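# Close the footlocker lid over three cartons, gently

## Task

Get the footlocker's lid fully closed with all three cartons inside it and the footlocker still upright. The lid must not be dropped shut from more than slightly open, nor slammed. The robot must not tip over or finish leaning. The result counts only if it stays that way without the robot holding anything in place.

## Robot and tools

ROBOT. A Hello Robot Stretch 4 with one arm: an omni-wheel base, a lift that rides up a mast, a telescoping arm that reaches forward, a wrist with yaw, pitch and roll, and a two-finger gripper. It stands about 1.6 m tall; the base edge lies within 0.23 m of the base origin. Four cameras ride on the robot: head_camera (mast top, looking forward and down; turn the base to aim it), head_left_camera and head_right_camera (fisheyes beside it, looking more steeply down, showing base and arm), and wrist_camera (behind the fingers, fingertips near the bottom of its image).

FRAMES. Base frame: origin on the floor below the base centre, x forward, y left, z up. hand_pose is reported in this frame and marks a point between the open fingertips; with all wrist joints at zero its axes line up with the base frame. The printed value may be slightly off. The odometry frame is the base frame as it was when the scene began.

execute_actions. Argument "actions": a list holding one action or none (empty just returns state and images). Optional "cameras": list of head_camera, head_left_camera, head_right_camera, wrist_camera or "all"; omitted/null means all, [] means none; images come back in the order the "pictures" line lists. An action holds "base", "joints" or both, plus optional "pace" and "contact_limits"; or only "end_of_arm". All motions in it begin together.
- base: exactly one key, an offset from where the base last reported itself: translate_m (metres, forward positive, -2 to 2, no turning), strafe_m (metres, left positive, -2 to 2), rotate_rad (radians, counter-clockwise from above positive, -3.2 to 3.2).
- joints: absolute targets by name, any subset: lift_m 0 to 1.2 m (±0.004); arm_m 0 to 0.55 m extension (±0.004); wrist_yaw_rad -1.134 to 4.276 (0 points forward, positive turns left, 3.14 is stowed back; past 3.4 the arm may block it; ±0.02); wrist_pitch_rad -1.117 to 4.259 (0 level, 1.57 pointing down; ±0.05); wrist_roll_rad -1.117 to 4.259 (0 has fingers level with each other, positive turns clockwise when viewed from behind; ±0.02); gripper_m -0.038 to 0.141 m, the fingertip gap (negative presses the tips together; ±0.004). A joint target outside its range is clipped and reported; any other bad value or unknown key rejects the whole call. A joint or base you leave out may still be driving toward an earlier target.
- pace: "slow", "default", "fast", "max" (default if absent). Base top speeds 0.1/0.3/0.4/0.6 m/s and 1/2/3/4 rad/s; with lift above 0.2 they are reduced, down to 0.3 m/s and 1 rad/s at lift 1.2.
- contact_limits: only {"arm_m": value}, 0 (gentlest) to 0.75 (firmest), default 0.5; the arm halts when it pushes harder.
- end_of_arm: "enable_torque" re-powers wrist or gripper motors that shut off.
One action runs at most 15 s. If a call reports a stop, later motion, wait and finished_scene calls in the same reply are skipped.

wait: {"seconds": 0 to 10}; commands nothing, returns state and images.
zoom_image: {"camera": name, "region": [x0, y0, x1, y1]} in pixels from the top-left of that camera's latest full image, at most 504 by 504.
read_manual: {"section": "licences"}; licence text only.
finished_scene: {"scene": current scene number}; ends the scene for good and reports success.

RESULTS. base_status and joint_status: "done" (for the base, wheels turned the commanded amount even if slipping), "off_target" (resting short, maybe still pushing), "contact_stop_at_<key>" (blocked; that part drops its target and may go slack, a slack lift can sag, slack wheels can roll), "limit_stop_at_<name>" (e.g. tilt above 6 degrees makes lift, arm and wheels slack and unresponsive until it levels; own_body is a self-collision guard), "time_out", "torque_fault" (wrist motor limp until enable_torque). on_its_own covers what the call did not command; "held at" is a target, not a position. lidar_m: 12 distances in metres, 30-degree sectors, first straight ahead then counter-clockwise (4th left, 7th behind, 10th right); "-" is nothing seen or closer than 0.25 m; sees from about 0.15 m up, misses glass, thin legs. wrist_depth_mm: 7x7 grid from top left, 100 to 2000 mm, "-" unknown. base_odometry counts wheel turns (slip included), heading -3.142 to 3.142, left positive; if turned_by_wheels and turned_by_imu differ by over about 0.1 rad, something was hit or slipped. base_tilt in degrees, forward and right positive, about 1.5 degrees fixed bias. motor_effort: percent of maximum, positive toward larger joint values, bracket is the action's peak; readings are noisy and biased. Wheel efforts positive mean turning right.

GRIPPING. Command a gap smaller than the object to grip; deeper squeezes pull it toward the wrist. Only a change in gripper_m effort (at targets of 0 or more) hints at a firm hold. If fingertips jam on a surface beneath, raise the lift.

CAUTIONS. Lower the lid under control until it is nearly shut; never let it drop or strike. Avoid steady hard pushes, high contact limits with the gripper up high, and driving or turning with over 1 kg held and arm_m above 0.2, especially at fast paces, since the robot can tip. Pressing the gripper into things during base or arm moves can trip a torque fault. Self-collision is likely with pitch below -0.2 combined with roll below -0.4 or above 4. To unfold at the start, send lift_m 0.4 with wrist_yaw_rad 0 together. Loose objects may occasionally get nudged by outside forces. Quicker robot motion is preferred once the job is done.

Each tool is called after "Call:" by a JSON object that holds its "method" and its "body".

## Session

Call:
{"method": "execute_actions", "body": {"actions": []}}

Scene clock: 0.00 s.
base_odometry: x=+0.000 y=+0.000 heading=+0.000 (m, m, rad; odometry frame)
turned_by_wheels: +0.000 (rad since the last result)
turned_by_imu: +0.000 (rad since the last result)
base_tilt: forward=-0.6 right=-0.7 (deg)
lidar_m: 1.82 2.90 2.99 1.86 1.78 2.42 1.13 1.07 1.11 1.43 1.34 1.42
base_status: not commanded
joint_positions: lift_m=+0.210 arm_m=+0.003 wrist_yaw_rad=+3.168 wrist_pitch_rad=+0.018 wrist_roll_rad=+0.015 gripper_m=+0.057
joint_status: not commanded
motor_effort: lift_m=+19 arm_m=-1 wrist_yaw_rad=+0 wrist_pitch_rad=-5 wrist_roll_rad=+0 gripper_m=-4 wheel_0=-1 wheel_1=+0 wheel_2=+0 (%)
hand_pose: x=-0.1172 y=+0.0797 z=+0.3835 quat_wxyz=(-0.013, -0.009, +0.007, +1.000) (m; base frame)
wrist_depth_mm: - 145 207 - - - - / - - 143 - - - - / - 108 140 - - - - / - 117 141 - - - - / 145 1661 1808 - - - - / 207 1708 1397 1661 211 1576 1576 / 204 1098 1008 160 1025 946 1025
pictures: head_camera, head_left_camera, head_right_camera, wrist_camera
Images, in order (width x height): head_camera 420x560, head_left_camera 420x672, head_right_camera 420x672, wrist_camera 616x392.

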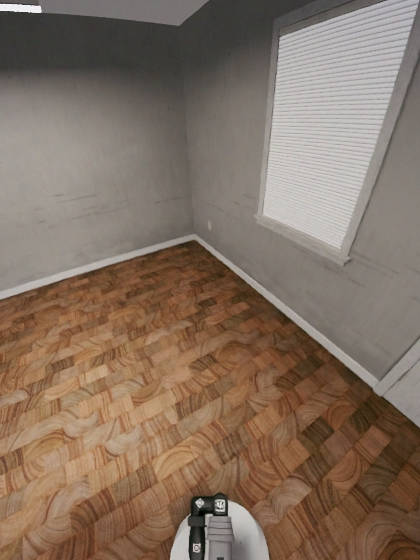

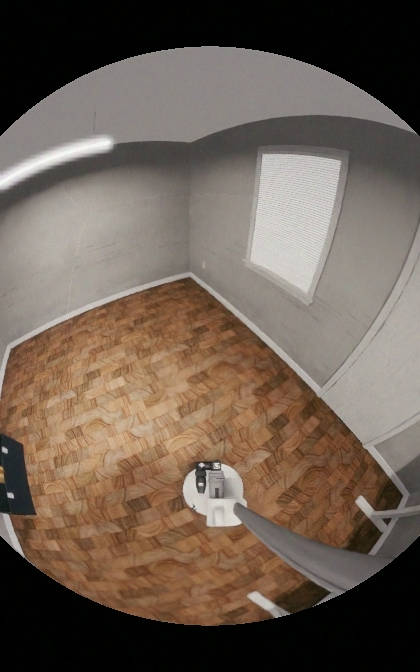

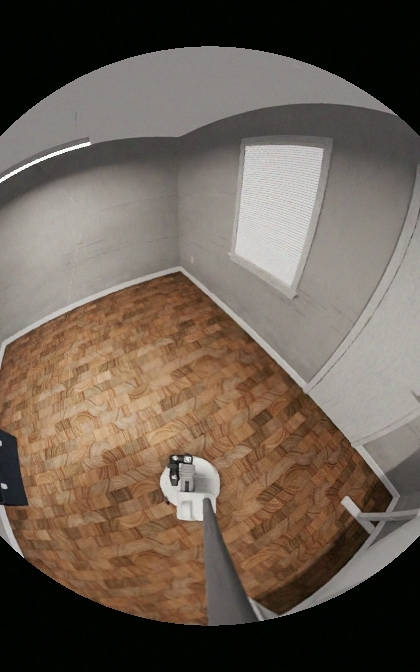

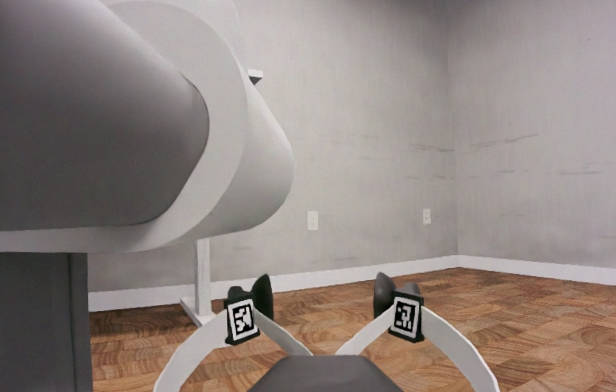

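Call:
{"method": "execute_actions", "body": {"actions": [{"base": {"rotate_rad": 1.75}, "joints": {"lift_m": 0.5, "wrist_yaw_rad": 0, "gripper_m": 0.141}}], "cameras": ["head_camera", "wrist_camera"]}}

Scene clock: 13.63 s.
base_odometry: x=+0.000 y=+0.000 heading=+1.750 (m, m, rad; odometry frame)
turned_by_wheels: +1.750 (rad since the last result)
turned_by_imu: +1.753 (rad since the last result)
base_tilt: forward=-0.6 right=-0.6 (deg)
lidar_m: 1.78 2.29 2.28 1.05 1.04 1.16 1.37 1.34 1.50 2.38 2.89 2.92
base_status: done
joint_positions: lift_m=+0.500 arm_m=+0.003 wrist_yaw_rad=+0.001 wrist_pitch_rad=+0.018 wrist_roll_rad=+0.015 gripper_m=+0.141
joint_status: all done
motor_effort: lift_m=+21(21) arm_m=+0(0) wrist_yaw_rad=-1(9) wrist_pitch_rad=-7(7) wrist_roll_rad=+0(0) gripper_m=+0(6) wheel_0=-1(6) wheel_1=-1(7) wheel_2=-1(7) (%)
hand_pose: x=+0.4620 y=-0.0873 z=+0.6728 quat_wxyz=(+1.000, +0.008, +0.009, +0.000) (m; base frame)
wrist_depth_mm: 1863 - - - - - - / 1863 - - - - - - / 1921 - - - - - - / 1863 1983 - - - - - / 1921 1921 - - - - - / 1808 1863 221 1618 - 206 - / 1808 1708 1499 150 1756 1576 1756
pictures: head_camera, wrist_camera
Images, in order (width x height): head_camera 420x560, wrist_camera 616x392.

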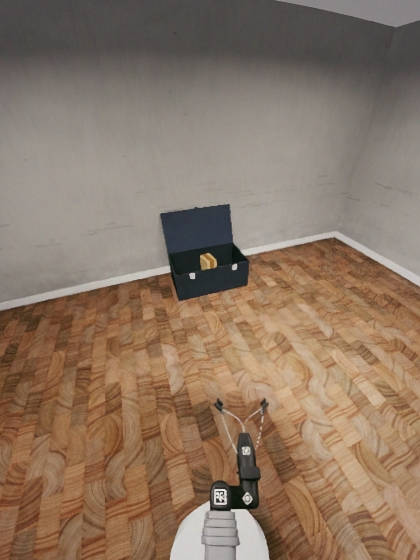

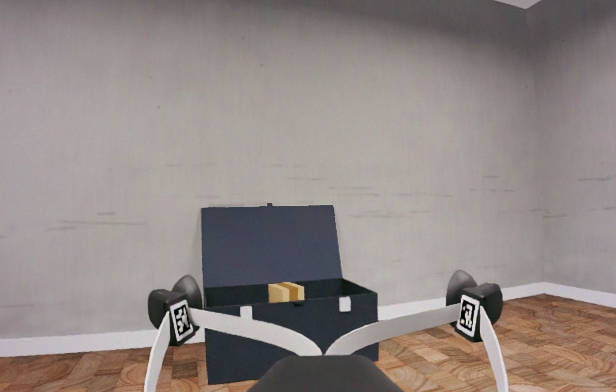

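Call:
{"method": "zoom_image", "body": {"camera": "head_camera", "region": [150, 195, 260, 305]}}

Region (150, 195, 260, 305) of head_camera's 420x560 image, scaled by 4.582, with more detail than that image has.

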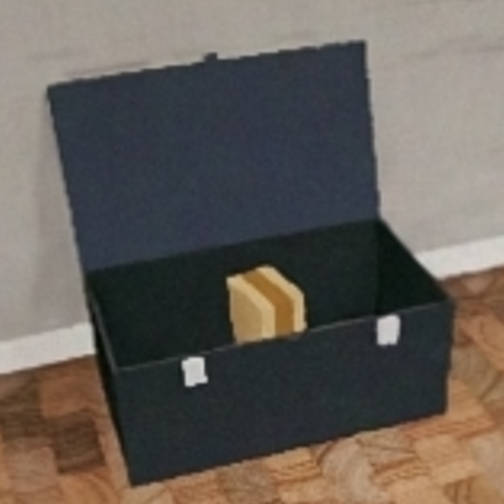

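Call:
{"method": "execute_actions", "body": {"actions": [{"base": {"translate_m": 1.5}, "joints": {"lift_m": 0.7, "wrist_pitch_rad": 1.57, "arm_m": 0.15}, "pace": "max"}], "cameras": ["head_camera"]}}

Call:
{"method": "execute_actions", "body": {"actions": [{"base": {"rotate_rad": 0.37}, "joints": {"arm_m": 0.3}}]}}

Scene clock: 54.10 s.
base_odometry: x=-0.267 y=+1.476 heading=+1.750 (m, m, rad; odometry frame)
turned_by_wheels: +0.000 (rad since the last result)
turned_by_imu: +0.004 (rad since the last result)
base_tilt: forward=-0.6 right=-0.7 (deg)
lidar_m: 0.36 0.35 0.40 1.63 2.35 1.87 2.82 2.78 2.97 2.39 2.35 0.44
base_status: done
joint_positions: lift_m=+0.700 arm_m=+0.149 wrist_yaw_rad=+0.000 wrist_pitch_rad=+1.570 wrist_roll_rad=+0.015 gripper_m=+0.141
joint_status: all done
motor_effort: lift_m=+19(24) arm_m=+5(4) wrist_yaw_rad=+0(1) wrist_pitch_rad=+1(5) wrist_roll_rad=-1(1) gripper_m=+0(1) wheel_0=+0(4) wheel_1=+0(5) wheel_2=+1(12) (%)
hand_pose: x=+0.3202 y=-0.0874 z=+0.5897 quat_wxyz=(+0.707, +0.005, +0.707, -0.005) (m; base frame)
wrist_depth_mm: 640 707 820 831 691 820 820 / 768 459 699 809 798 820 798 / 820 455 480 809 798 809 798 / 750 809 569 809 809 798 798 / 691 809 820 809 798 809 809 / 831 820 221 768 788 204 788 / 820 820 591 150 798 788 768
pictures: head_camera
Images, in order (width x height): head_camera 420x560.

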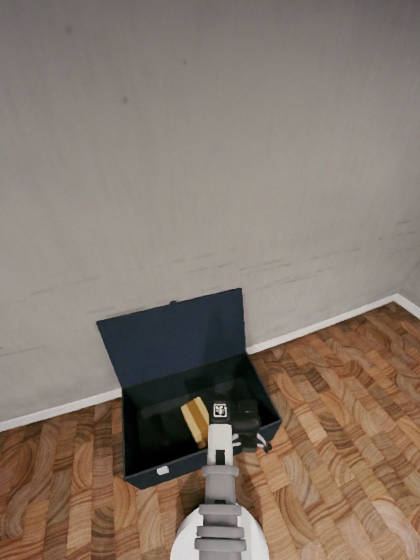

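Scene clock: 55.60 s.
base_odometry: x=-0.267 y=+1.476 heading=+2.120 (m, m, rad; odometry frame)
turned_by_wheels: +0.370 (rad since the last result)
turned_by_imu: +0.371 (rad since the last result)
base_tilt: forward=-0.7 right=-0.6 (deg)
lidar_m: 0.36 0.38 1.38 2.36 1.86 2.29 2.80 2.93 2.47 2.38 0.50 0.38
base_status: done
joint_positions: lift_m=+0.700 arm_m=+0.299 wrist_yaw_rad=+0.000 wrist_pitch_rad=+1.570 wrist_roll_rad=+0.015 gripper_m=+0.141
joint_status: all done
motor_effort: lift_m=+19(19) arm_m=+6(7) wrist_yaw_rad=-1(0) wrist_pitch_rad=+1(1) wrist_roll_rad=+0(1) gripper_m=-1(2) wheel_0=+2(7) wheel_1=+1(8) wheel_2=+0(6) (%)
hand_pose: x=+0.4701 y=-0.0874 z=+0.5897 quat_wxyz=(+0.707, +0.005, +0.707, -0.005) (m; base frame)
wrist_depth_mm: 778 554 554 554 544 521 521 / 554 676 788 778 759 723 597 / 564 707 831 809 788 788 603 / 569 732 798 445 788 778 597 / 535 741 798 439 778 788 591 / 539 554 220 544 621 202 544 / 820 820 820 150 788 778 778
pictures: head_camera, head_left_camera, head_right_camera, wrist_camera
Images, in order (width x height): head_camera 420x560, head_left_camera 420x672, head_right_camera 420x672, wrist_camera 616x392.

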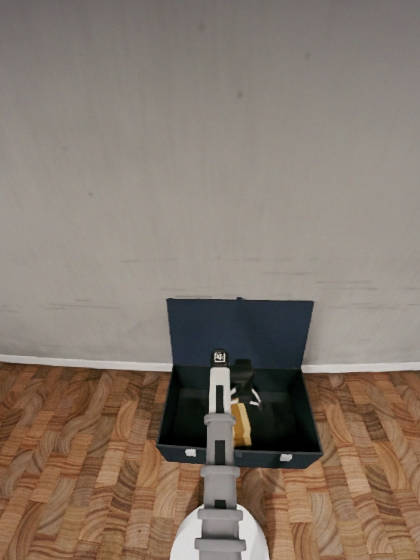

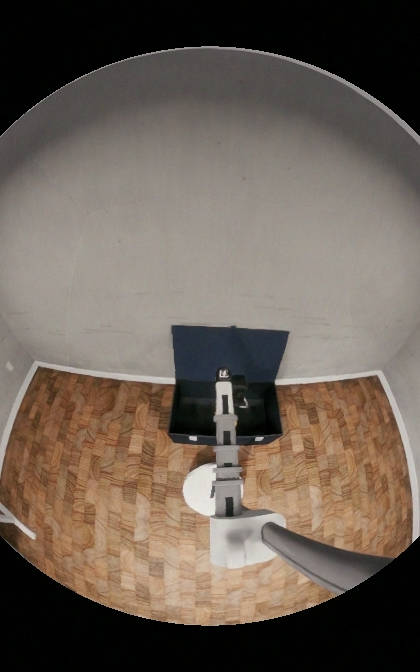

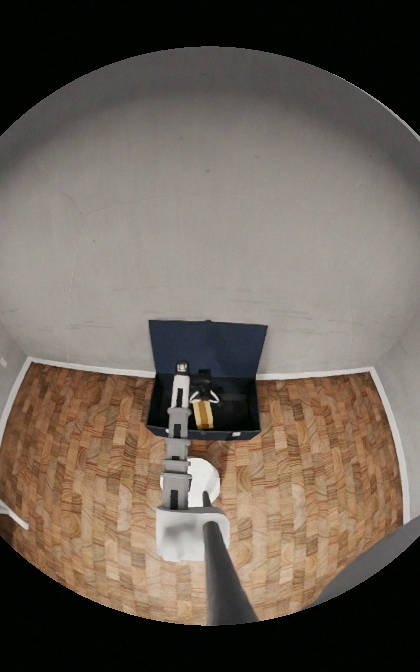

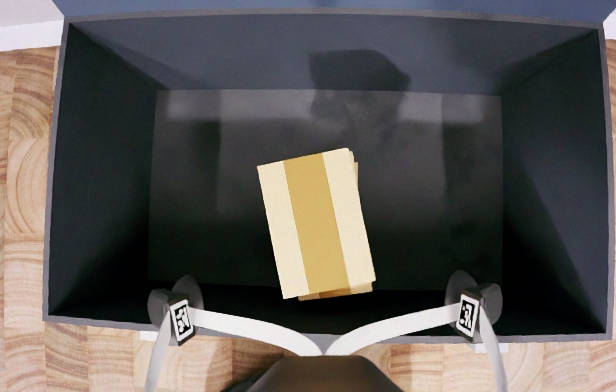

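Call:
{"method": "execute_actions", "body": {"actions": [{"joints": {"arm_m": 0.325, "wrist_roll_rad": -0.185, "lift_m": 0.505}, "pace": "fast"}], "cameras": ["wrist_camera"]}}

Scene clock: 108.13 s.
base_odometry: x=-0.267 y=+1.476 heading=+2.120 (m, m, rad; odometry frame)
turned_by_wheels: +0.000 (rad since the last result)
turned_by_imu: +0.002 (rad since the last result)
base_tilt: forward=-0.6 right=-0.7 (deg)
lidar_m: 0.36 0.37 1.37 2.36 1.85 2.26 2.79 2.92 2.48 2.37 0.50 0.37
base_status: not commanded
joint_positions: lift_m=+0.505 arm_m=+0.324 wrist_yaw_rad=+0.000 wrist_pitch_rad=+1.570 wrist_roll_rad=-0.185 gripper_m=+0.141
joint_status: all done
motor_effort: lift_m=+16(18) arm_m=+6(6) wrist_yaw_rad=-1(0) wrist_pitch_rad=-1(1) wrist_roll_rad=+0(3) gripper_m=-1(2) wheel_0=+2(2) wheel_1=+1(1) wheel_2=+0(0) (%)
hand_pose: x=+0.4951 y=-0.0874 z=+0.3949 quat_wxyz=(+0.704, -0.065, +0.704, +0.065) (m; base frame)
wrist_depth_mm: 436 569 585 535 473 418 392 / 449 609 621 609 603 549 488 / 477 615 609 609 597 597 585 / 496 609 609 247 247 585 585 / 521 609 603 245 245 585 580 / 402 436 220 243 242 203 569 / 309 329 357 151 241 554 544
pictures: wrist_camera
Images, in order (width x height): wrist_camera 616x392.

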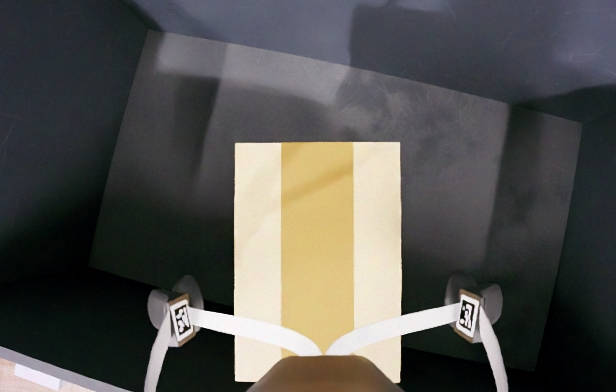

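Call:
{"method": "execute_actions", "body": {"actions": [{"joints": {"arm_m": 0.334, "lift_m": 0.452}, "pace": "fast"}], "cameras": ["wrist_camera"]}}

Call:
{"method": "execute_actions", "body": {"actions": [{"joints": {"gripper_m": 0.055}}], "cameras": ["wrist_camera"]}}

Scene clock: 118.20 s.
base_odometry: x=-0.267 y=+1.476 heading=+2.120 (m, m, rad; odometry frame)
turned_by_wheels: +0.000 (rad since the last result)
turned_by_imu: +0.001 (rad since the last result)
base_tilt: forward=-0.6 right=-0.7 (deg)
lidar_m: 0.35 0.38 1.37 2.36 1.85 2.29 2.79 2.92 2.48 2.39 0.48 0.38
base_status: not commanded
joint_positions: lift_m=+0.452 arm_m=+0.333 wrist_yaw_rad=+0.000 wrist_pitch_rad=+1.570 wrist_roll_rad=-0.185 gripper_m=+0.141
joint_status: all done
motor_effort: lift_m=+16(16) arm_m=+6(8) wrist_yaw_rad=+0(0) wrist_pitch_rad=-1(0) wrist_roll_rad=-1(1) gripper_m=+0(0) wheel_0=+1(2) wheel_1=+1(1) wheel_2=+0(0) (%)
hand_pose: x=+0.5041 y=-0.0874 z=+0.3419 quat_wxyz=(+0.704, -0.065, +0.704, +0.065) (m; base frame)
wrist_depth_mm: 433 559 559 508 455 407 377 / 449 569 569 559 554 535 473 / 477 569 559 196 549 549 539 / 500 559 196 194 193 539 535 / 525 559 194 192 192 539 525 / 424 462 193 190 190 203 521 / 324 345 191 150 188 525 521
pictures: wrist_camera
Images, in order (width x height): wrist_camera 616x392.

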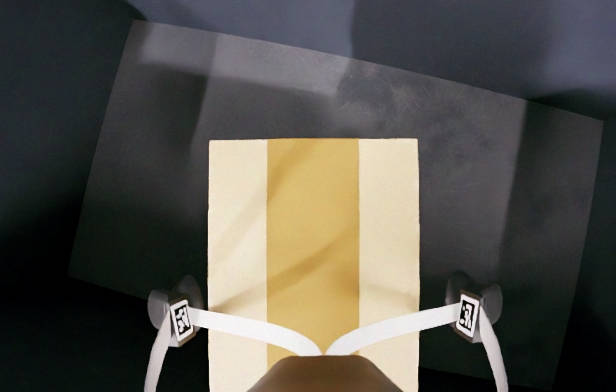

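Scene clock: 120.07 s.
base_odometry: x=-0.267 y=+1.476 heading=+2.120 (m, m, rad; odometry frame)
turned_by_wheels: +0.000 (rad since the last result)
turned_by_imu: +0.001 (rad since the last result)
base_tilt: forward=-0.6 right=-0.7 (deg)
lidar_m: 0.35 0.38 1.36 2.36 1.84 2.31 2.80 2.91 2.47 2.39 0.48 0.38
base_status: not commanded
joint_positions: lift_m=+0.452 arm_m=+0.333 wrist_yaw_rad=+0.000 wrist_pitch_rad=+1.570 wrist_roll_rad=-0.185 gripper_m=+0.055
joint_status: all done
motor_effort: lift_m=+17(17) arm_m=+6(6) wrist_yaw_rad=+0(0) wrist_pitch_rad=-3(5) wrist_roll_rad=+0(1) gripper_m=-23(23) wheel_0=+1(2) wheel_1=+0(1) wheel_2=+0(0) (%)
hand_pose: x=+0.5040 y=-0.0874 z=+0.3418 quat_wxyz=(+0.704, -0.065, +0.704, +0.065) (m; base frame)
wrist_depth_mm: 433 564 564 512 455 407 377 / 449 569 564 559 554 535 477 / 477 559 554 181 180 544 539 / 500 554 181 179 178 539 530 / 517 554 180 178 176 535 525 / 421 480 178 175 174 208 525 / 324 327 175 174 171 525 525
pictures: wrist_camera
Images, in order (width x height): wrist_camera 616x392.

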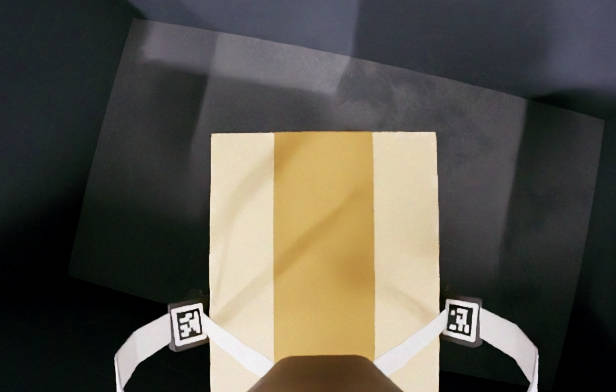

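Call:
{"method": "execute_actions", "body": {"actions": [{"base": {"strafe_m": 0.23}, "joints": {"lift_m": 0.462, "arm_m": 0.39, "wrist_roll_rad": 0.0}, "pace": "fast"}], "cameras": ["wrist_camera"]}}

Scene clock: 129.00 s.
base_odometry: x=-0.463 y=+1.356 heading=+2.120 (m, m, rad; odometry frame)
turned_by_wheels: +0.000 (rad since the last result)
turned_by_imu: +0.001 (rad since the last result)
base_tilt: forward=-0.5 right=-0.6 (deg)
lidar_m: 0.36 0.98 1.37 2.14 1.67 2.00 2.77 2.93 2.72 2.61 0.51 0.39
base_status: done
joint_positions: lift_m=+0.462 arm_m=+0.389 wrist_yaw_rad=+0.000 wrist_pitch_rad=+1.570 wrist_roll_rad=+0.000 gripper_m=+0.055
joint_status: all done
motor_effort: lift_m=+22(24) arm_m=+6(6) wrist_yaw_rad=+0(2) wrist_pitch_rad=-1(3) wrist_roll_rad=+1(3) gripper_m=-22(23) wheel_0=+0(10) wheel_1=-1(12) wheel_2=+0(1) (%)
hand_pose: x=+0.5601 y=-0.0874 z=+0.3514 quat_wxyz=(+0.707, +0.000, +0.707, +0.000) (m; base frame)
wrist_depth_mm: 609 307 384 394 384 375 366 / 609 293 477 554 539 504 484 / 597 296 410 181 180 549 549 / 603 301 180 179 178 549 539 / 585 283 179 176 176 389 312 / 585 264 177 175 174 208 309 / 580 245 175 174 171 394 -
pictures: wrist_camera
Images, in order (width x height): wrist_camera 616x392.

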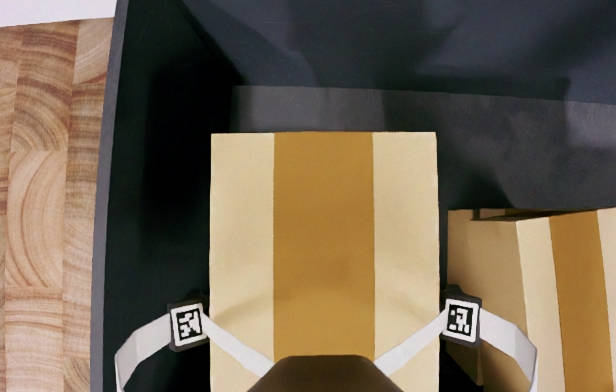

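Call:
{"method": "execute_actions", "body": {"actions": [{"base": {"rotate_rad": -0.05}, "joints": {"lift_m": 0.219}, "pace": "fast"}], "cameras": ["wrist_camera"]}}

Scene clock: 152.17 s.
base_odometry: x=-0.463 y=+1.356 heading=+2.070 (m, m, rad; odometry frame)
turned_by_wheels: -0.050 (rad since the last result)
turned_by_imu: -0.048 (rad since the last result)
base_tilt: forward=-0.6 right=-0.7 (deg)
lidar_m: 0.37 0.96 1.30 2.12 1.65 1.89 2.79 2.90 2.75 2.61 0.54 0.38
base_status: done
joint_positions: lift_m=+0.219 arm_m=+0.389 wrist_yaw_rad=+0.000 wrist_pitch_rad=+1.570 wrist_roll_rad=+0.000 gripper_m=+0.055
joint_status: all done
motor_effort: lift_m=+18(19) arm_m=+6(6) wrist_yaw_rad=+0(1) wrist_pitch_rad=+0(1) wrist_roll_rad=+1(2) gripper_m=-23(23) wheel_0=+0(5) wheel_1=+1(3) wheel_2=+2(8) (%)
hand_pose: x=+0.5600 y=-0.0874 z=+0.1088 quat_wxyz=(+0.707, +0.000, +0.707, +0.000) (m; base frame)
wrist_depth_mm: 234 327 325 324 320 317 314 / 235 322 322 320 317 312 312 / 236 322 319 181 180 312 307 / 237 320 181 178 178 309 245 / 235 317 179 177 176 306 247 / 233 314 178 175 174 208 245 / 230 281 174 173 171 300 -
pictures: wrist_camera
Images, in order (width x height): wrist_camera 616x392.

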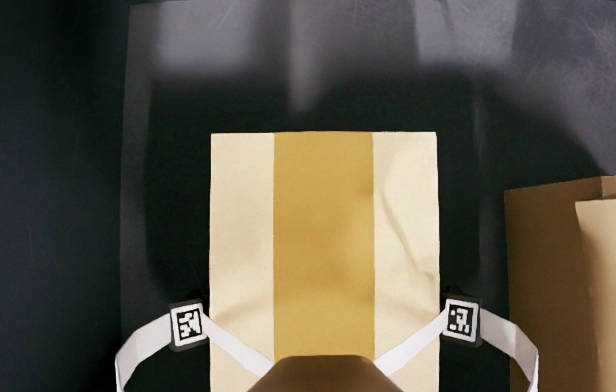

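Call:
{"method": "execute_actions", "body": {"actions": [{"joints": {"gripper_m": 0.125}}], "cameras": ["wrist_camera"]}}

Scene clock: 157.63 s.
base_odometry: x=-0.463 y=+1.356 heading=+2.070 (m, m, rad; odometry frame)
turned_by_wheels: +0.000 (rad since the last result)
turned_by_imu: +0.002 (rad since the last result)
base_tilt: forward=-0.6 right=-0.6 (deg)
lidar_m: 0.36 0.97 1.30 2.13 1.66 1.86 2.77 2.89 2.73 2.62 0.53 0.38
base_status: not commanded
joint_positions: lift_m=+0.219 arm_m=+0.389 wrist_yaw_rad=+0.000 wrist_pitch_rad=+1.571 wrist_roll_rad=+0.000 gripper_m=+0.125
joint_status: all done
motor_effort: lift_m=+18(18) arm_m=+6(6) wrist_yaw_rad=-1(0) wrist_pitch_rad=-2(2) wrist_roll_rad=+3(1) gripper_m=-1(22) wheel_0=+0(0) wheel_1=+1(1) wheel_2=+2(2) (%)
hand_pose: x=+0.5600 y=-0.0874 z=+0.1088 quat_wxyz=(+0.707, +0.000, +0.707, +0.000) (m; base frame)
wrist_depth_mm: 234 327 327 322 322 317 315 / 236 325 325 320 319 314 312 / 236 322 324 317 315 310 309 / 236 320 319 197 195 309 258 / 236 317 198 195 195 304 245 / 233 314 196 194 193 219 246 / 231 307 253 151 190 300 245
pictures: wrist_camera
Images, in order (width x height): wrist_camera 616x392.

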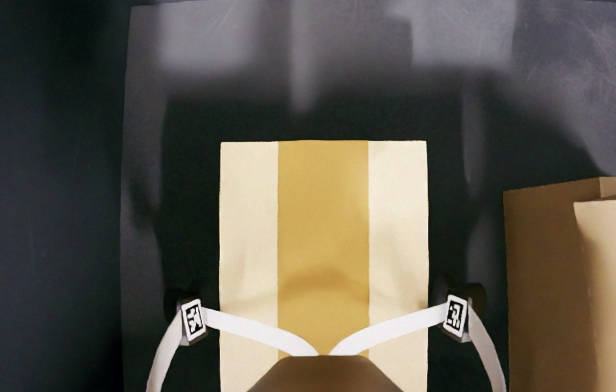

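Call:
{"method": "execute_actions", "body": {"actions": [{"base": {"translate_m": 0.085}, "joints": {"lift_m": 0.45, "arm_m": 0.32}, "pace": "fast"}], "cameras": []}}

Call:
{"method": "execute_actions", "body": {"actions": [{"base": {"strafe_m": -0.204}, "joints": {"lift_m": 0.93, "wrist_pitch_rad": 1.1, "arm_m": 0.4, "gripper_m": 0.075}, "pace": "fast"}]}}

Scene clock: 175.90 s.
base_odometry: x=-0.504 y=+1.431 heading=+2.070 (m, m, rad; odometry frame)
turned_by_wheels: +0.000 (rad since the last result)
turned_by_imu: +0.002 (rad since the last result)
base_tilt: forward=-0.6 right=-0.7 (deg)
lidar_m: 0.28 0.29 1.20 2.13 1.70 1.88 2.87 2.98 2.75 2.62 0.41 0.30
base_status: done
joint_positions: lift_m=+0.450 arm_m=+0.321 wrist_yaw_rad=+0.000 wrist_pitch_rad=+1.570 wrist_roll_rad=+0.000 gripper_m=+0.125
joint_status: all done
motor_effort: lift_m=+21(21) arm_m=-5(9) wrist_yaw_rad=+0(0) wrist_pitch_rad=-1(1) wrist_roll_rad=+1(1) gripper_m=-2(1) wheel_0=-1(7) wheel_1=+0(7) wheel_2=+0(8) (%)
hand_pose: x=+0.4921 y=-0.0874 z=+0.3395 quat_wxyz=(+0.707, +0.000, +0.707, +0.000) (m; base frame)
wrist_depth_mm: 260 320 359 366 364 357 362 / 264 342 500 512 508 500 488 / 265 342 554 549 544 544 535 / 266 342 554 544 544 535 530 / 265 340 544 424 535 314 298 / 260 312 216 415 418 219 297 / 257 307 535 151 530 304 294
pictures: none
No camera images: the call's "cameras" was empty. Leave "cameras" out to get every camera's image.

Scene clock: 178.20 s.
base_odometry: x=-0.325 y=+1.528 heading=+2.070 (m, m, rad; odometry frame)
turned_by_wheels: +0.000 (rad since the last result)
turned_by_imu: +0.001 (rad since the last result)
base_tilt: forward=-0.7 right=-0.6 (deg)
lidar_m: 0.28 0.30 0.41 2.33 1.88 2.15 2.86 2.97 2.53 2.41 0.42 0.29
base_status: done
joint_positions: lift_m=+0.930 arm_m=+0.399 wrist_yaw_rad=+0.000 wrist_pitch_rad=+1.101 wrist_roll_rad=+0.000 gripper_m=+0.075
joint_status: all done
motor_effort: lift_m=+21(27) arm_m=+6(3) wrist_yaw_rad=+0(1) wrist_pitch_rad=-3(5) wrist_roll_rad=+2(1) gripper_m=-5(4) wheel_0=+0(9) wheel_1=+0(10) wheel_2=-1(4) (%)
hand_pose: x=+0.7005 y=-0.0874 z=+0.8508 quat_wxyz=(+0.852, +0.000, +0.523, +0.000) (m; base frame)
wrist_depth_mm: 277 277 281 283 283 283 283 / 317 319 325 329 329 327 329 / 382 387 389 379 387 382 382 / 430 427 421 424 418 415 415 / 525 504 496 492 488 484 484 / 1008 621 215 591 211 585 609 / 1025 759 691 156 683 676 960
pictures: head_camera, head_left_camera, head_right_camera, wrist_camera
Images, in order (width x height): head_camera 420x560, head_left_camera 420x672, head_right_camera 420x672, wrist_camera 616x392.

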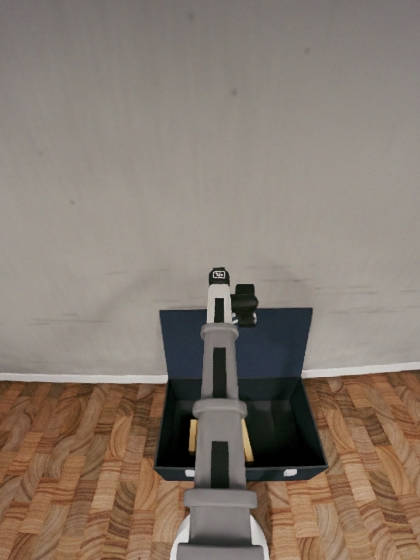

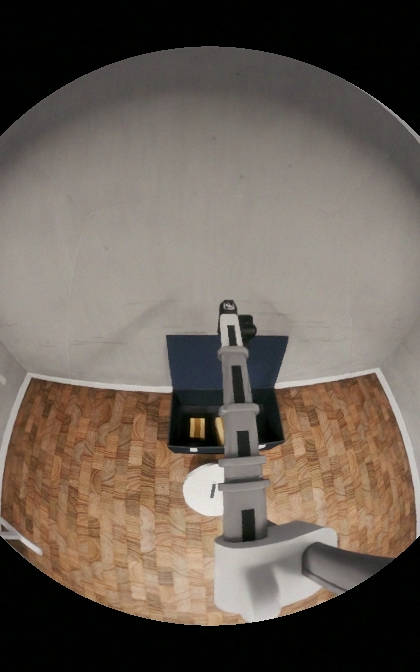

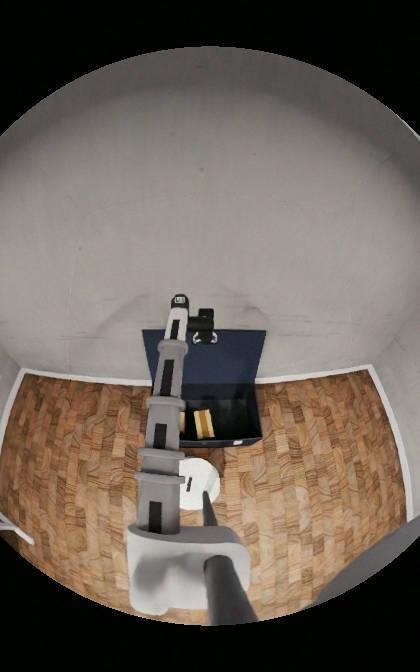

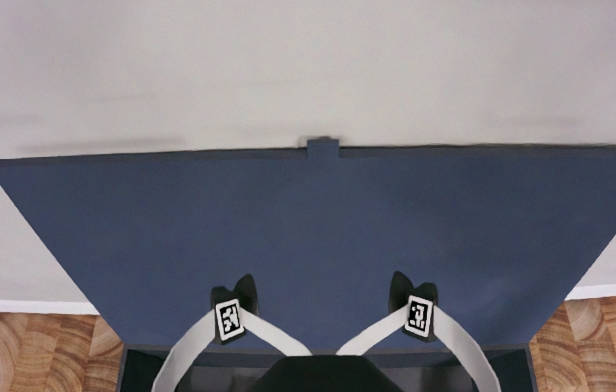

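Call:
{"method": "zoom_image", "body": {"camera": "wrist_camera", "region": [270, 115, 380, 185]}}

Region (270, 115, 380, 185) of wrist_camera's 616x392 image, scaled by 4.582; it fills the top 321 rows of this view, and the rest is white.

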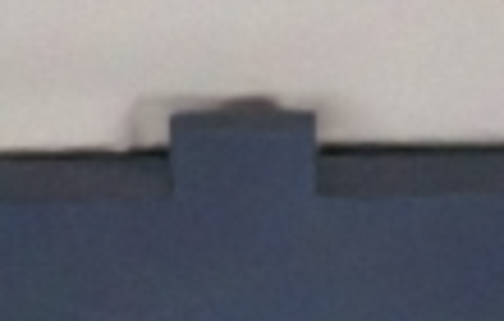

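Call:
{"method": "execute_actions", "body": {"actions": [{"joints": {"lift_m": 0.857, "wrist_pitch_rad": 0.9, "arm_m": 0.5, "gripper_m": 0.055}, "contact_limits": {"arm_m": 0.2}}], "cameras": ["wrist_camera"]}}

Call:
{"method": "zoom_image", "body": {"camera": "wrist_camera", "region": [220, 230, 430, 360]}}

Scene clock: 227.83 s.
base_odometry: x=-0.325 y=+1.528 heading=+2.070 (m, m, rad; odometry frame)
turned_by_wheels: +0.000 (rad since the last result)
turned_by_imu: +0.002 (rad since the last result)
base_tilt: forward=-0.6 right=-0.6 (deg)
lidar_m: 0.29 0.30 0.40 2.35 1.87 2.17 2.87 2.96 2.55 2.38 0.43 0.29
base_status: not commanded
joint_positions: lift_m=+0.857 arm_m=+0.499 wrist_yaw_rad=+0.000 wrist_pitch_rad=+0.902 wrist_roll_rad=+0.000 gripper_m=+0.055
joint_status: all done
motor_effort: lift_m=+16(17) arm_m=+6(9) wrist_yaw_rad=+0(0) wrist_pitch_rad=-4(9) wrist_roll_rad=+1(3) gripper_m=-4(3) wheel_0=+0(0) wheel_1=+0(0) wheel_2=-1(1) (%)
contact_limits: arm_m 0.2
hand_pose: x=+0.8489 y=-0.0874 z=+0.8092 quat_wxyz=(+0.900, +0.000, +0.436, +0.000) (m; base frame)
wrist_depth_mm: 146 146 148 148 148 147 - / 162 163 165 166 166 165 166 / 187 189 190 190 191 191 193 / 220 220 222 222 222 224 225 / 268 267 266 267 268 272 274 / 291 293 279 278 211 281 274 / 322 317 307 161 303 298 306
pictures: wrist_camera
Images, in order (width x height): wrist_camera 616x392.

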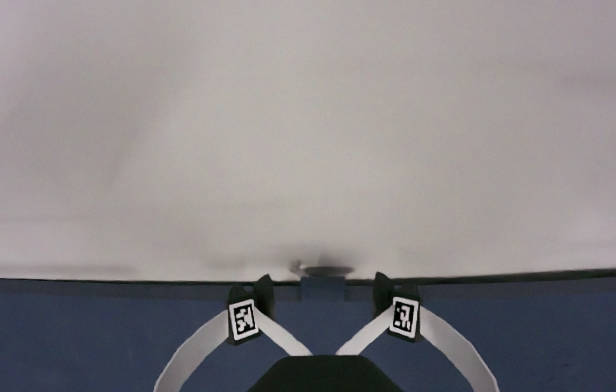

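Region (220, 230, 430, 360) of wrist_camera's 616x392 image, scaled by 2.400; it fills the top 312 rows of this view, and the rest is white.

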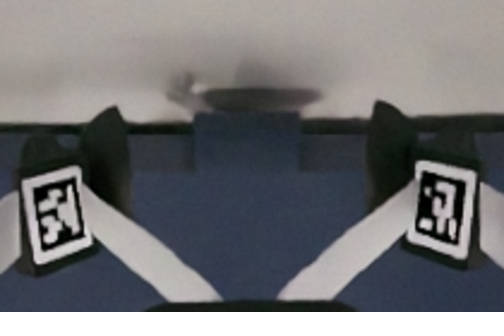

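Call:
{"method": "execute_actions", "body": {"actions": [{"joints": {"lift_m": 0.843, "arm_m": 0.519}, "contact_limits": {"arm_m": 0.2}}], "cameras": ["wrist_camera"]}}

Call:
{"method": "zoom_image", "body": {"camera": "wrist_camera", "region": [220, 230, 430, 360]}}

Scene clock: 244.23 s.
base_odometry: x=-0.325 y=+1.528 heading=+2.070 (m, m, rad; odometry frame)
turned_by_wheels: +0.000 (rad since the last result)
turned_by_imu: +0.001 (rad since the last result)
base_tilt: forward=-0.6 right=-0.6 (deg)
lidar_m: 0.26 0.30 0.40 2.34 1.90 2.17 2.87 2.95 2.55 2.40 0.41 0.29
base_status: not commanded
joint_positions: lift_m=+0.843 arm_m=+0.518 wrist_yaw_rad=+0.000 wrist_pitch_rad=+0.902 wrist_roll_rad=+0.000 gripper_m=+0.055
joint_status: all done
motor_effort: lift_m=+16(18) arm_m=+6(6) wrist_yaw_rad=+0(0) wrist_pitch_rad=-3(4) wrist_roll_rad=+0(0) gripper_m=-2(3) wheel_0=+0(1) wheel_1=+0(1) wheel_2=-1(1) (%)
contact_limits: arm_m 0.2
hand_pose: x=+0.8679 y=-0.0874 z=+0.7952 quat_wxyz=(+0.900, +0.000, +0.436, +0.000) (m; base frame)
wrist_depth_mm: 128 127 128 129 129 128 - / 141 143 144 145 144 144 - / 163 164 166 166 166 166 166 / 192 192 193 194 195 195 196 / 233 232 232 232 235 237 239 / 267 265 255 250 211 254 256 / 289 282 273 161 270 264 271
pictures: wrist_camera
Images, in order (width x height): wrist_camera 616x392.

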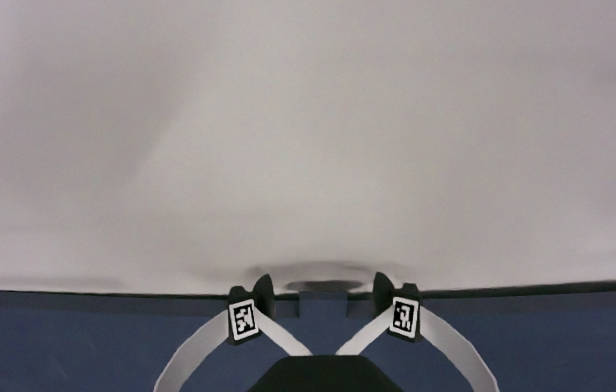

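Region (220, 230, 430, 360) of wrist_camera's 616x392 image, scaled by 2.400; it fills the top 312 rows of this view, and the rest is white.

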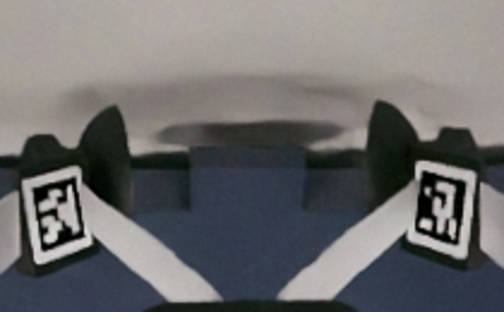

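Call:
{"method": "execute_actions", "body": {"actions": [{"joints": {"lift_m": 0.838, "arm_m": 0.521, "gripper_m": 0.042}, "contact_limits": {"arm_m": 0.2}}], "cameras": ["wrist_camera"]}}

Call:
{"method": "zoom_image", "body": {"camera": "wrist_camera", "region": [220, 230, 430, 360]}}

Scene clock: 254.80 s.
base_odometry: x=-0.325 y=+1.528 heading=+2.070 (m, m, rad; odometry frame)
turned_by_wheels: +0.000 (rad since the last result)
turned_by_imu: +0.001 (rad since the last result)
base_tilt: forward=-0.6 right=-0.7 (deg)
lidar_m: 0.28 0.29 0.41 2.34 1.89 2.15 2.88 2.97 2.53 2.40 0.42 0.28
base_status: not commanded
joint_positions: lift_m=+0.838 arm_m=+0.520 wrist_yaw_rad=+0.000 wrist_pitch_rad=+0.902 wrist_roll_rad=+0.000 gripper_m=+0.042
joint_status: all done
motor_effort: lift_m=+16(13) arm_m=+6(5) wrist_yaw_rad=+0(1) wrist_pitch_rad=-5(5) wrist_roll_rad=+1(1) gripper_m=-3(2) wheel_0=+1(0) wheel_1=+0(0) wheel_2=-1(1) (%)
contact_limits: arm_m 0.2
hand_pose: x=+0.8699 y=-0.0874 z=+0.7902 quat_wxyz=(+0.900, +0.000, +0.436, +0.000) (m; base frame)
wrist_depth_mm: 125 125 126 128 127 126 - / 139 140 142 143 143 142 - / 160 161 163 164 164 163 163 / 189 190 190 191 192 192 193 / 229 229 229 230 230 233 236 / 264 260 254 239 196 251 250 / 281 276 265 167 263 256 264
pictures: wrist_camera
Images, in order (width x height): wrist_camera 616x392.

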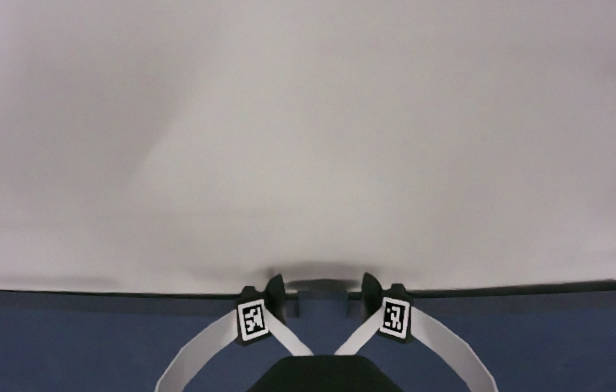

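Region (220, 230, 430, 360) of wrist_camera's 616x392 image, scaled by 2.400; it fills the top 312 rows of this view, and the rest is white.

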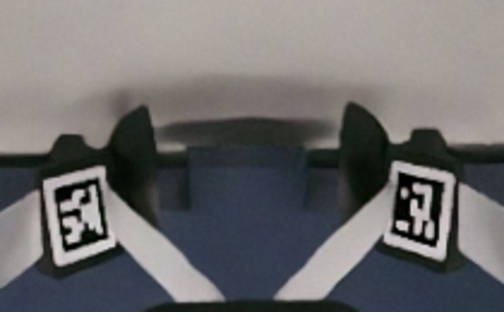

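Call:
{"method": "execute_actions", "body": {"actions": [{"joints": {"gripper_m": 0.018, "arm_m": 0.523}, "contact_limits": {"arm_m": 0.2}}], "cameras": ["wrist_camera"]}}

Call:
{"method": "zoom_image", "body": {"camera": "wrist_camera", "region": [220, 230, 430, 360]}}

Scene clock: 261.33 s.
base_odometry: x=-0.325 y=+1.528 heading=+2.070 (m, m, rad; odometry frame)
turned_by_wheels: +0.000 (rad since the last result)
turned_by_imu: +0.002 (rad since the last result)
base_tilt: forward=-0.7 right=-0.7 (deg)
lidar_m: 0.27 0.29 0.40 2.34 1.90 2.17 2.87 2.97 2.53 2.39 0.43 0.28
base_status: not commanded
joint_positions: lift_m=+0.838 arm_m=+0.522 wrist_yaw_rad=+0.000 wrist_pitch_rad=+0.901 wrist_roll_rad=+0.000 gripper_m=+0.018
joint_status: all done
motor_effort: lift_m=+16(16) arm_m=+5(6) wrist_yaw_rad=-1(0) wrist_pitch_rad=-3(4) wrist_roll_rad=+2(1) gripper_m=-7(9) wheel_0=+1(0) wheel_1=+0(0) wheel_2=-1(1) (%)
contact_limits: arm_m 0.2
hand_pose: x=+0.8719 y=-0.0874 z=+0.7902 quat_wxyz=(+0.900, +0.000, +0.436, +0.000) (m; base frame)
wrist_depth_mm: 123 123 124 125 125 124 - / 137 138 139 141 140 140 - / 158 159 160 160 161 161 160 / 186 186 187 188 188 189 190 / 226 226 226 225 227 229 232 / 260 257 255 219 195 247 248 / 277 274 221 155 262 254 260
pictures: wrist_camera
Images, in order (width x height): wrist_camera 616x392.

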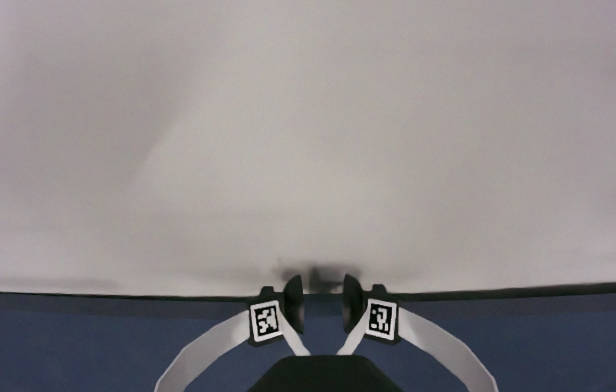

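Region (220, 230, 430, 360) of wrist_camera's 616x392 image, scaled by 2.400; it fills the top 312 rows of this view, and the rest is white.

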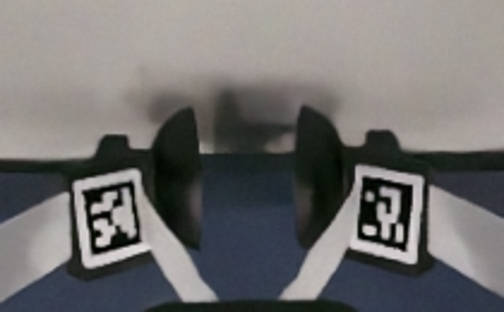

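Call:
{"method": "execute_actions", "body": {"actions": [{"joints": {"gripper_m": -0.005, "arm_m": 0.531, "lift_m": 0.828}, "contact_limits": {"arm_m": 0.3}}], "cameras": ["wrist_camera"]}}

Call:
{"method": "zoom_image", "body": {"camera": "wrist_camera", "region": [220, 230, 430, 360]}}

Scene clock: 298.67 s.
base_odometry: x=-0.325 y=+1.528 heading=+2.070 (m, m, rad; odometry frame)
turned_by_wheels: +0.000 (rad since the last result)
turned_by_imu: +0.002 (rad since the last result)
base_tilt: forward=-0.6 right=-0.7 (deg)
lidar_m: 0.28 0.29 0.39 2.34 1.89 2.17 2.88 2.97 2.53 2.39 0.43 0.29
base_status: not commanded
joint_positions: lift_m=+0.828 arm_m=+0.530 wrist_yaw_rad=+0.000 wrist_pitch_rad=+0.900 wrist_roll_rad=+0.000 gripper_m=-0.004
joint_status: all done
motor_effort: lift_m=+14(14) arm_m=+6(9) wrist_yaw_rad=+0(2) wrist_pitch_rad=+1(9) wrist_roll_rad=+0(0) gripper_m=-17(19) wheel_0=+1(1) wheel_1=+0(0) wheel_2=-1(2) (%)
contact_limits: arm_m 0.3
hand_pose: x=+0.8803 y=-0.0874 z=+0.7807 quat_wxyz=(+0.901, +0.000, +0.435, +0.000) (m; base frame)
wrist_depth_mm: 115 115 116 117 117 116 - / 128 129 131 131 131 131 - / 147 148 149 150 150 151 150 / 173 174 175 175 176 176 177 / 211 209 210 210 212 214 216 / 245 240 239 227 202 240 236 / 259 252 249 239 243 237 243
pictures: wrist_camera
Images, in order (width x height): wrist_camera 616x392.

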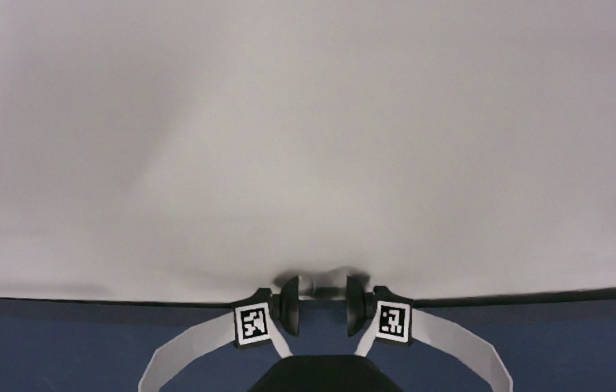

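Region (220, 230, 430, 360) of wrist_camera's 616x392 image, scaled by 2.400; it fills the top 312 rows of this view, and the rest is white.

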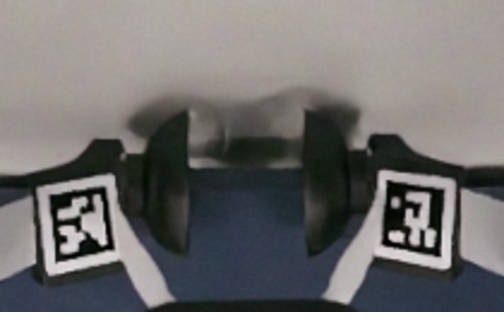

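Call:
{"method": "execute_actions", "body": {"actions": [{"joints": {"gripper_m": -0.034, "arm_m": 0.533, "lift_m": 0.825}, "contact_limits": {"arm_m": 0.3}}], "cameras": ["wrist_camera"]}}

Call:
{"method": "zoom_image", "body": {"camera": "wrist_camera", "region": [220, 230, 430, 360]}}

Scene clock: 307.27 s.
base_odometry: x=-0.325 y=+1.528 heading=+2.070 (m, m, rad; odometry frame)
turned_by_wheels: +0.000 (rad since the last result)
turned_by_imu: +0.001 (rad since the last result)
base_tilt: forward=-0.6 right=-0.7 (deg)
lidar_m: 0.27 0.29 0.44 2.34 1.89 2.17 2.88 2.96 2.53 2.40 0.42 0.28
base_status: not commanded
joint_positions: lift_m=+0.825 arm_m=+0.532 wrist_yaw_rad=+0.001 wrist_pitch_rad=+0.900 wrist_roll_rad=+0.000 gripper_m=-0.033
joint_status: all done
motor_effort: lift_m=+15(15) arm_m=+5(4) wrist_yaw_rad=-2(3) wrist_pitch_rad=+0(4) wrist_roll_rad=+2(0) gripper_m=-24(24) wheel_0=+1(1) wheel_1=+0(0) wheel_2=-1(2) (%)
contact_limits: arm_m 0.3
hand_pose: x=+0.8824 y=-0.0873 z=+0.7775 quat_wxyz=(+0.900, +0.000, +0.435, +0.000) (m; base frame)
wrist_depth_mm: 113 113 114 114 115 114 - / 125 126 128 129 128 128 - / 144 146 147 148 147 147 148 / 170 171 171 173 173 173 174 / 207 206 206 206 208 211 212 / 239 236 235 219 195 240 232 / 251 239 243 229 235 153 236
pictures: wrist_camera
Images, in order (width x height): wrist_camera 616x392.

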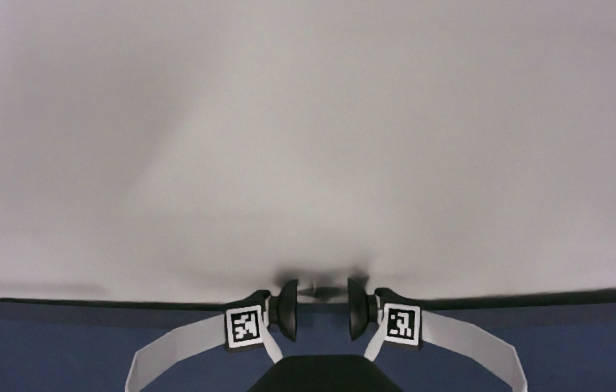

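Region (220, 230, 430, 360) of wrist_camera's 616x392 image, scaled by 2.400; it fills the top 312 rows of this view, and the rest is white.

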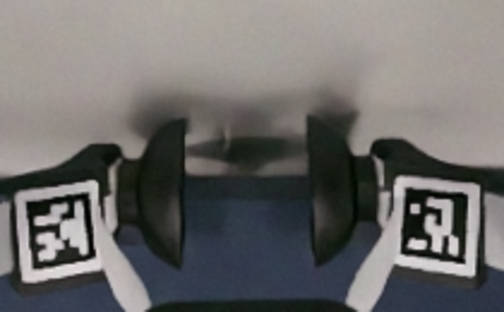

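Call:
{"method": "execute_actions", "body": {"actions": [{"base": {"translate_m": -0.19}, "joints": {"lift_m": 0.84}}], "cameras": ["wrist_camera", "head_right_camera"]}}

Call:
{"method": "zoom_image", "body": {"camera": "wrist_camera", "region": [220, 230, 430, 360]}}

Scene clock: 343.97 s.
base_odometry: x=-0.234 y=+1.361 heading=+2.070 (m, m, rad; odometry frame)
turned_by_wheels: +0.000 (rad since the last result)
turned_by_imu: +0.001 (rad since the last result)
base_tilt: forward=-0.6 right=-0.6 (deg)
lidar_m: 0.46 0.48 1.47 2.33 1.76 2.15 2.67 2.78 2.54 2.41 1.58 0.49
base_status: done
joint_positions: lift_m=+0.840 arm_m=+0.532 wrist_yaw_rad=-0.001 wrist_pitch_rad=+0.899 wrist_roll_rad=+0.000 gripper_m=-0.033
joint_status: all done
motor_effort: lift_m=+18(23) arm_m=+5(6) wrist_yaw_rad=+2(2) wrist_pitch_rad=+3(28) wrist_roll_rad=+2(1) gripper_m=-24(26) wheel_0=+1(2) wheel_1=-1(5) wheel_2=-1(6) (%)
hand_pose: x=+0.8825 y=-0.0876 z=+0.7924 quat_wxyz=(+0.901, +0.000, +0.434, +0.000) (m; base frame)
wrist_depth_mm: 300 301 306 307 306 303 306 / 334 338 340 342 342 342 340 / 384 387 392 394 397 392 394 / 449 452 455 459 459 462 462 / 549 554 544 549 549 564 559 / 245 252 235 221 196 233 233 / 351 291 332 268 303 158 327
pictures: head_right_camera, wrist_camera
Images, in order (width x height): head_right_camera 420x672, wrist_camera 616x392.

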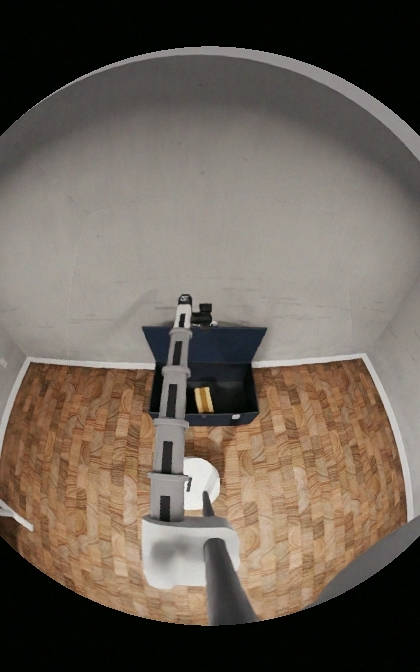

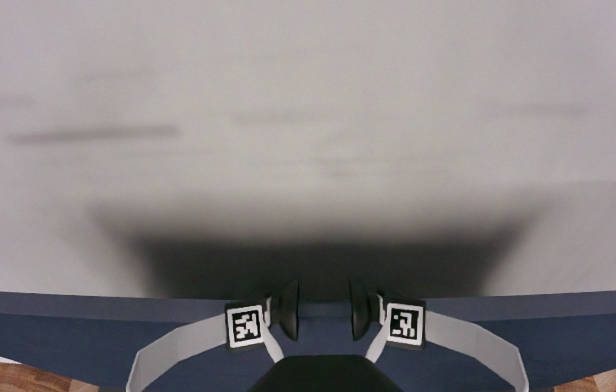

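Region (220, 230, 430, 360) of wrist_camera's 616x392 image, scaled by 2.400; it fills the top 312 rows of this view, and the rest is white.

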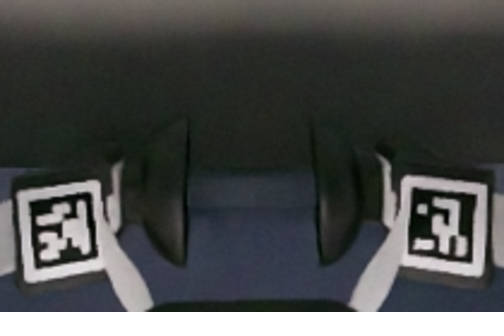

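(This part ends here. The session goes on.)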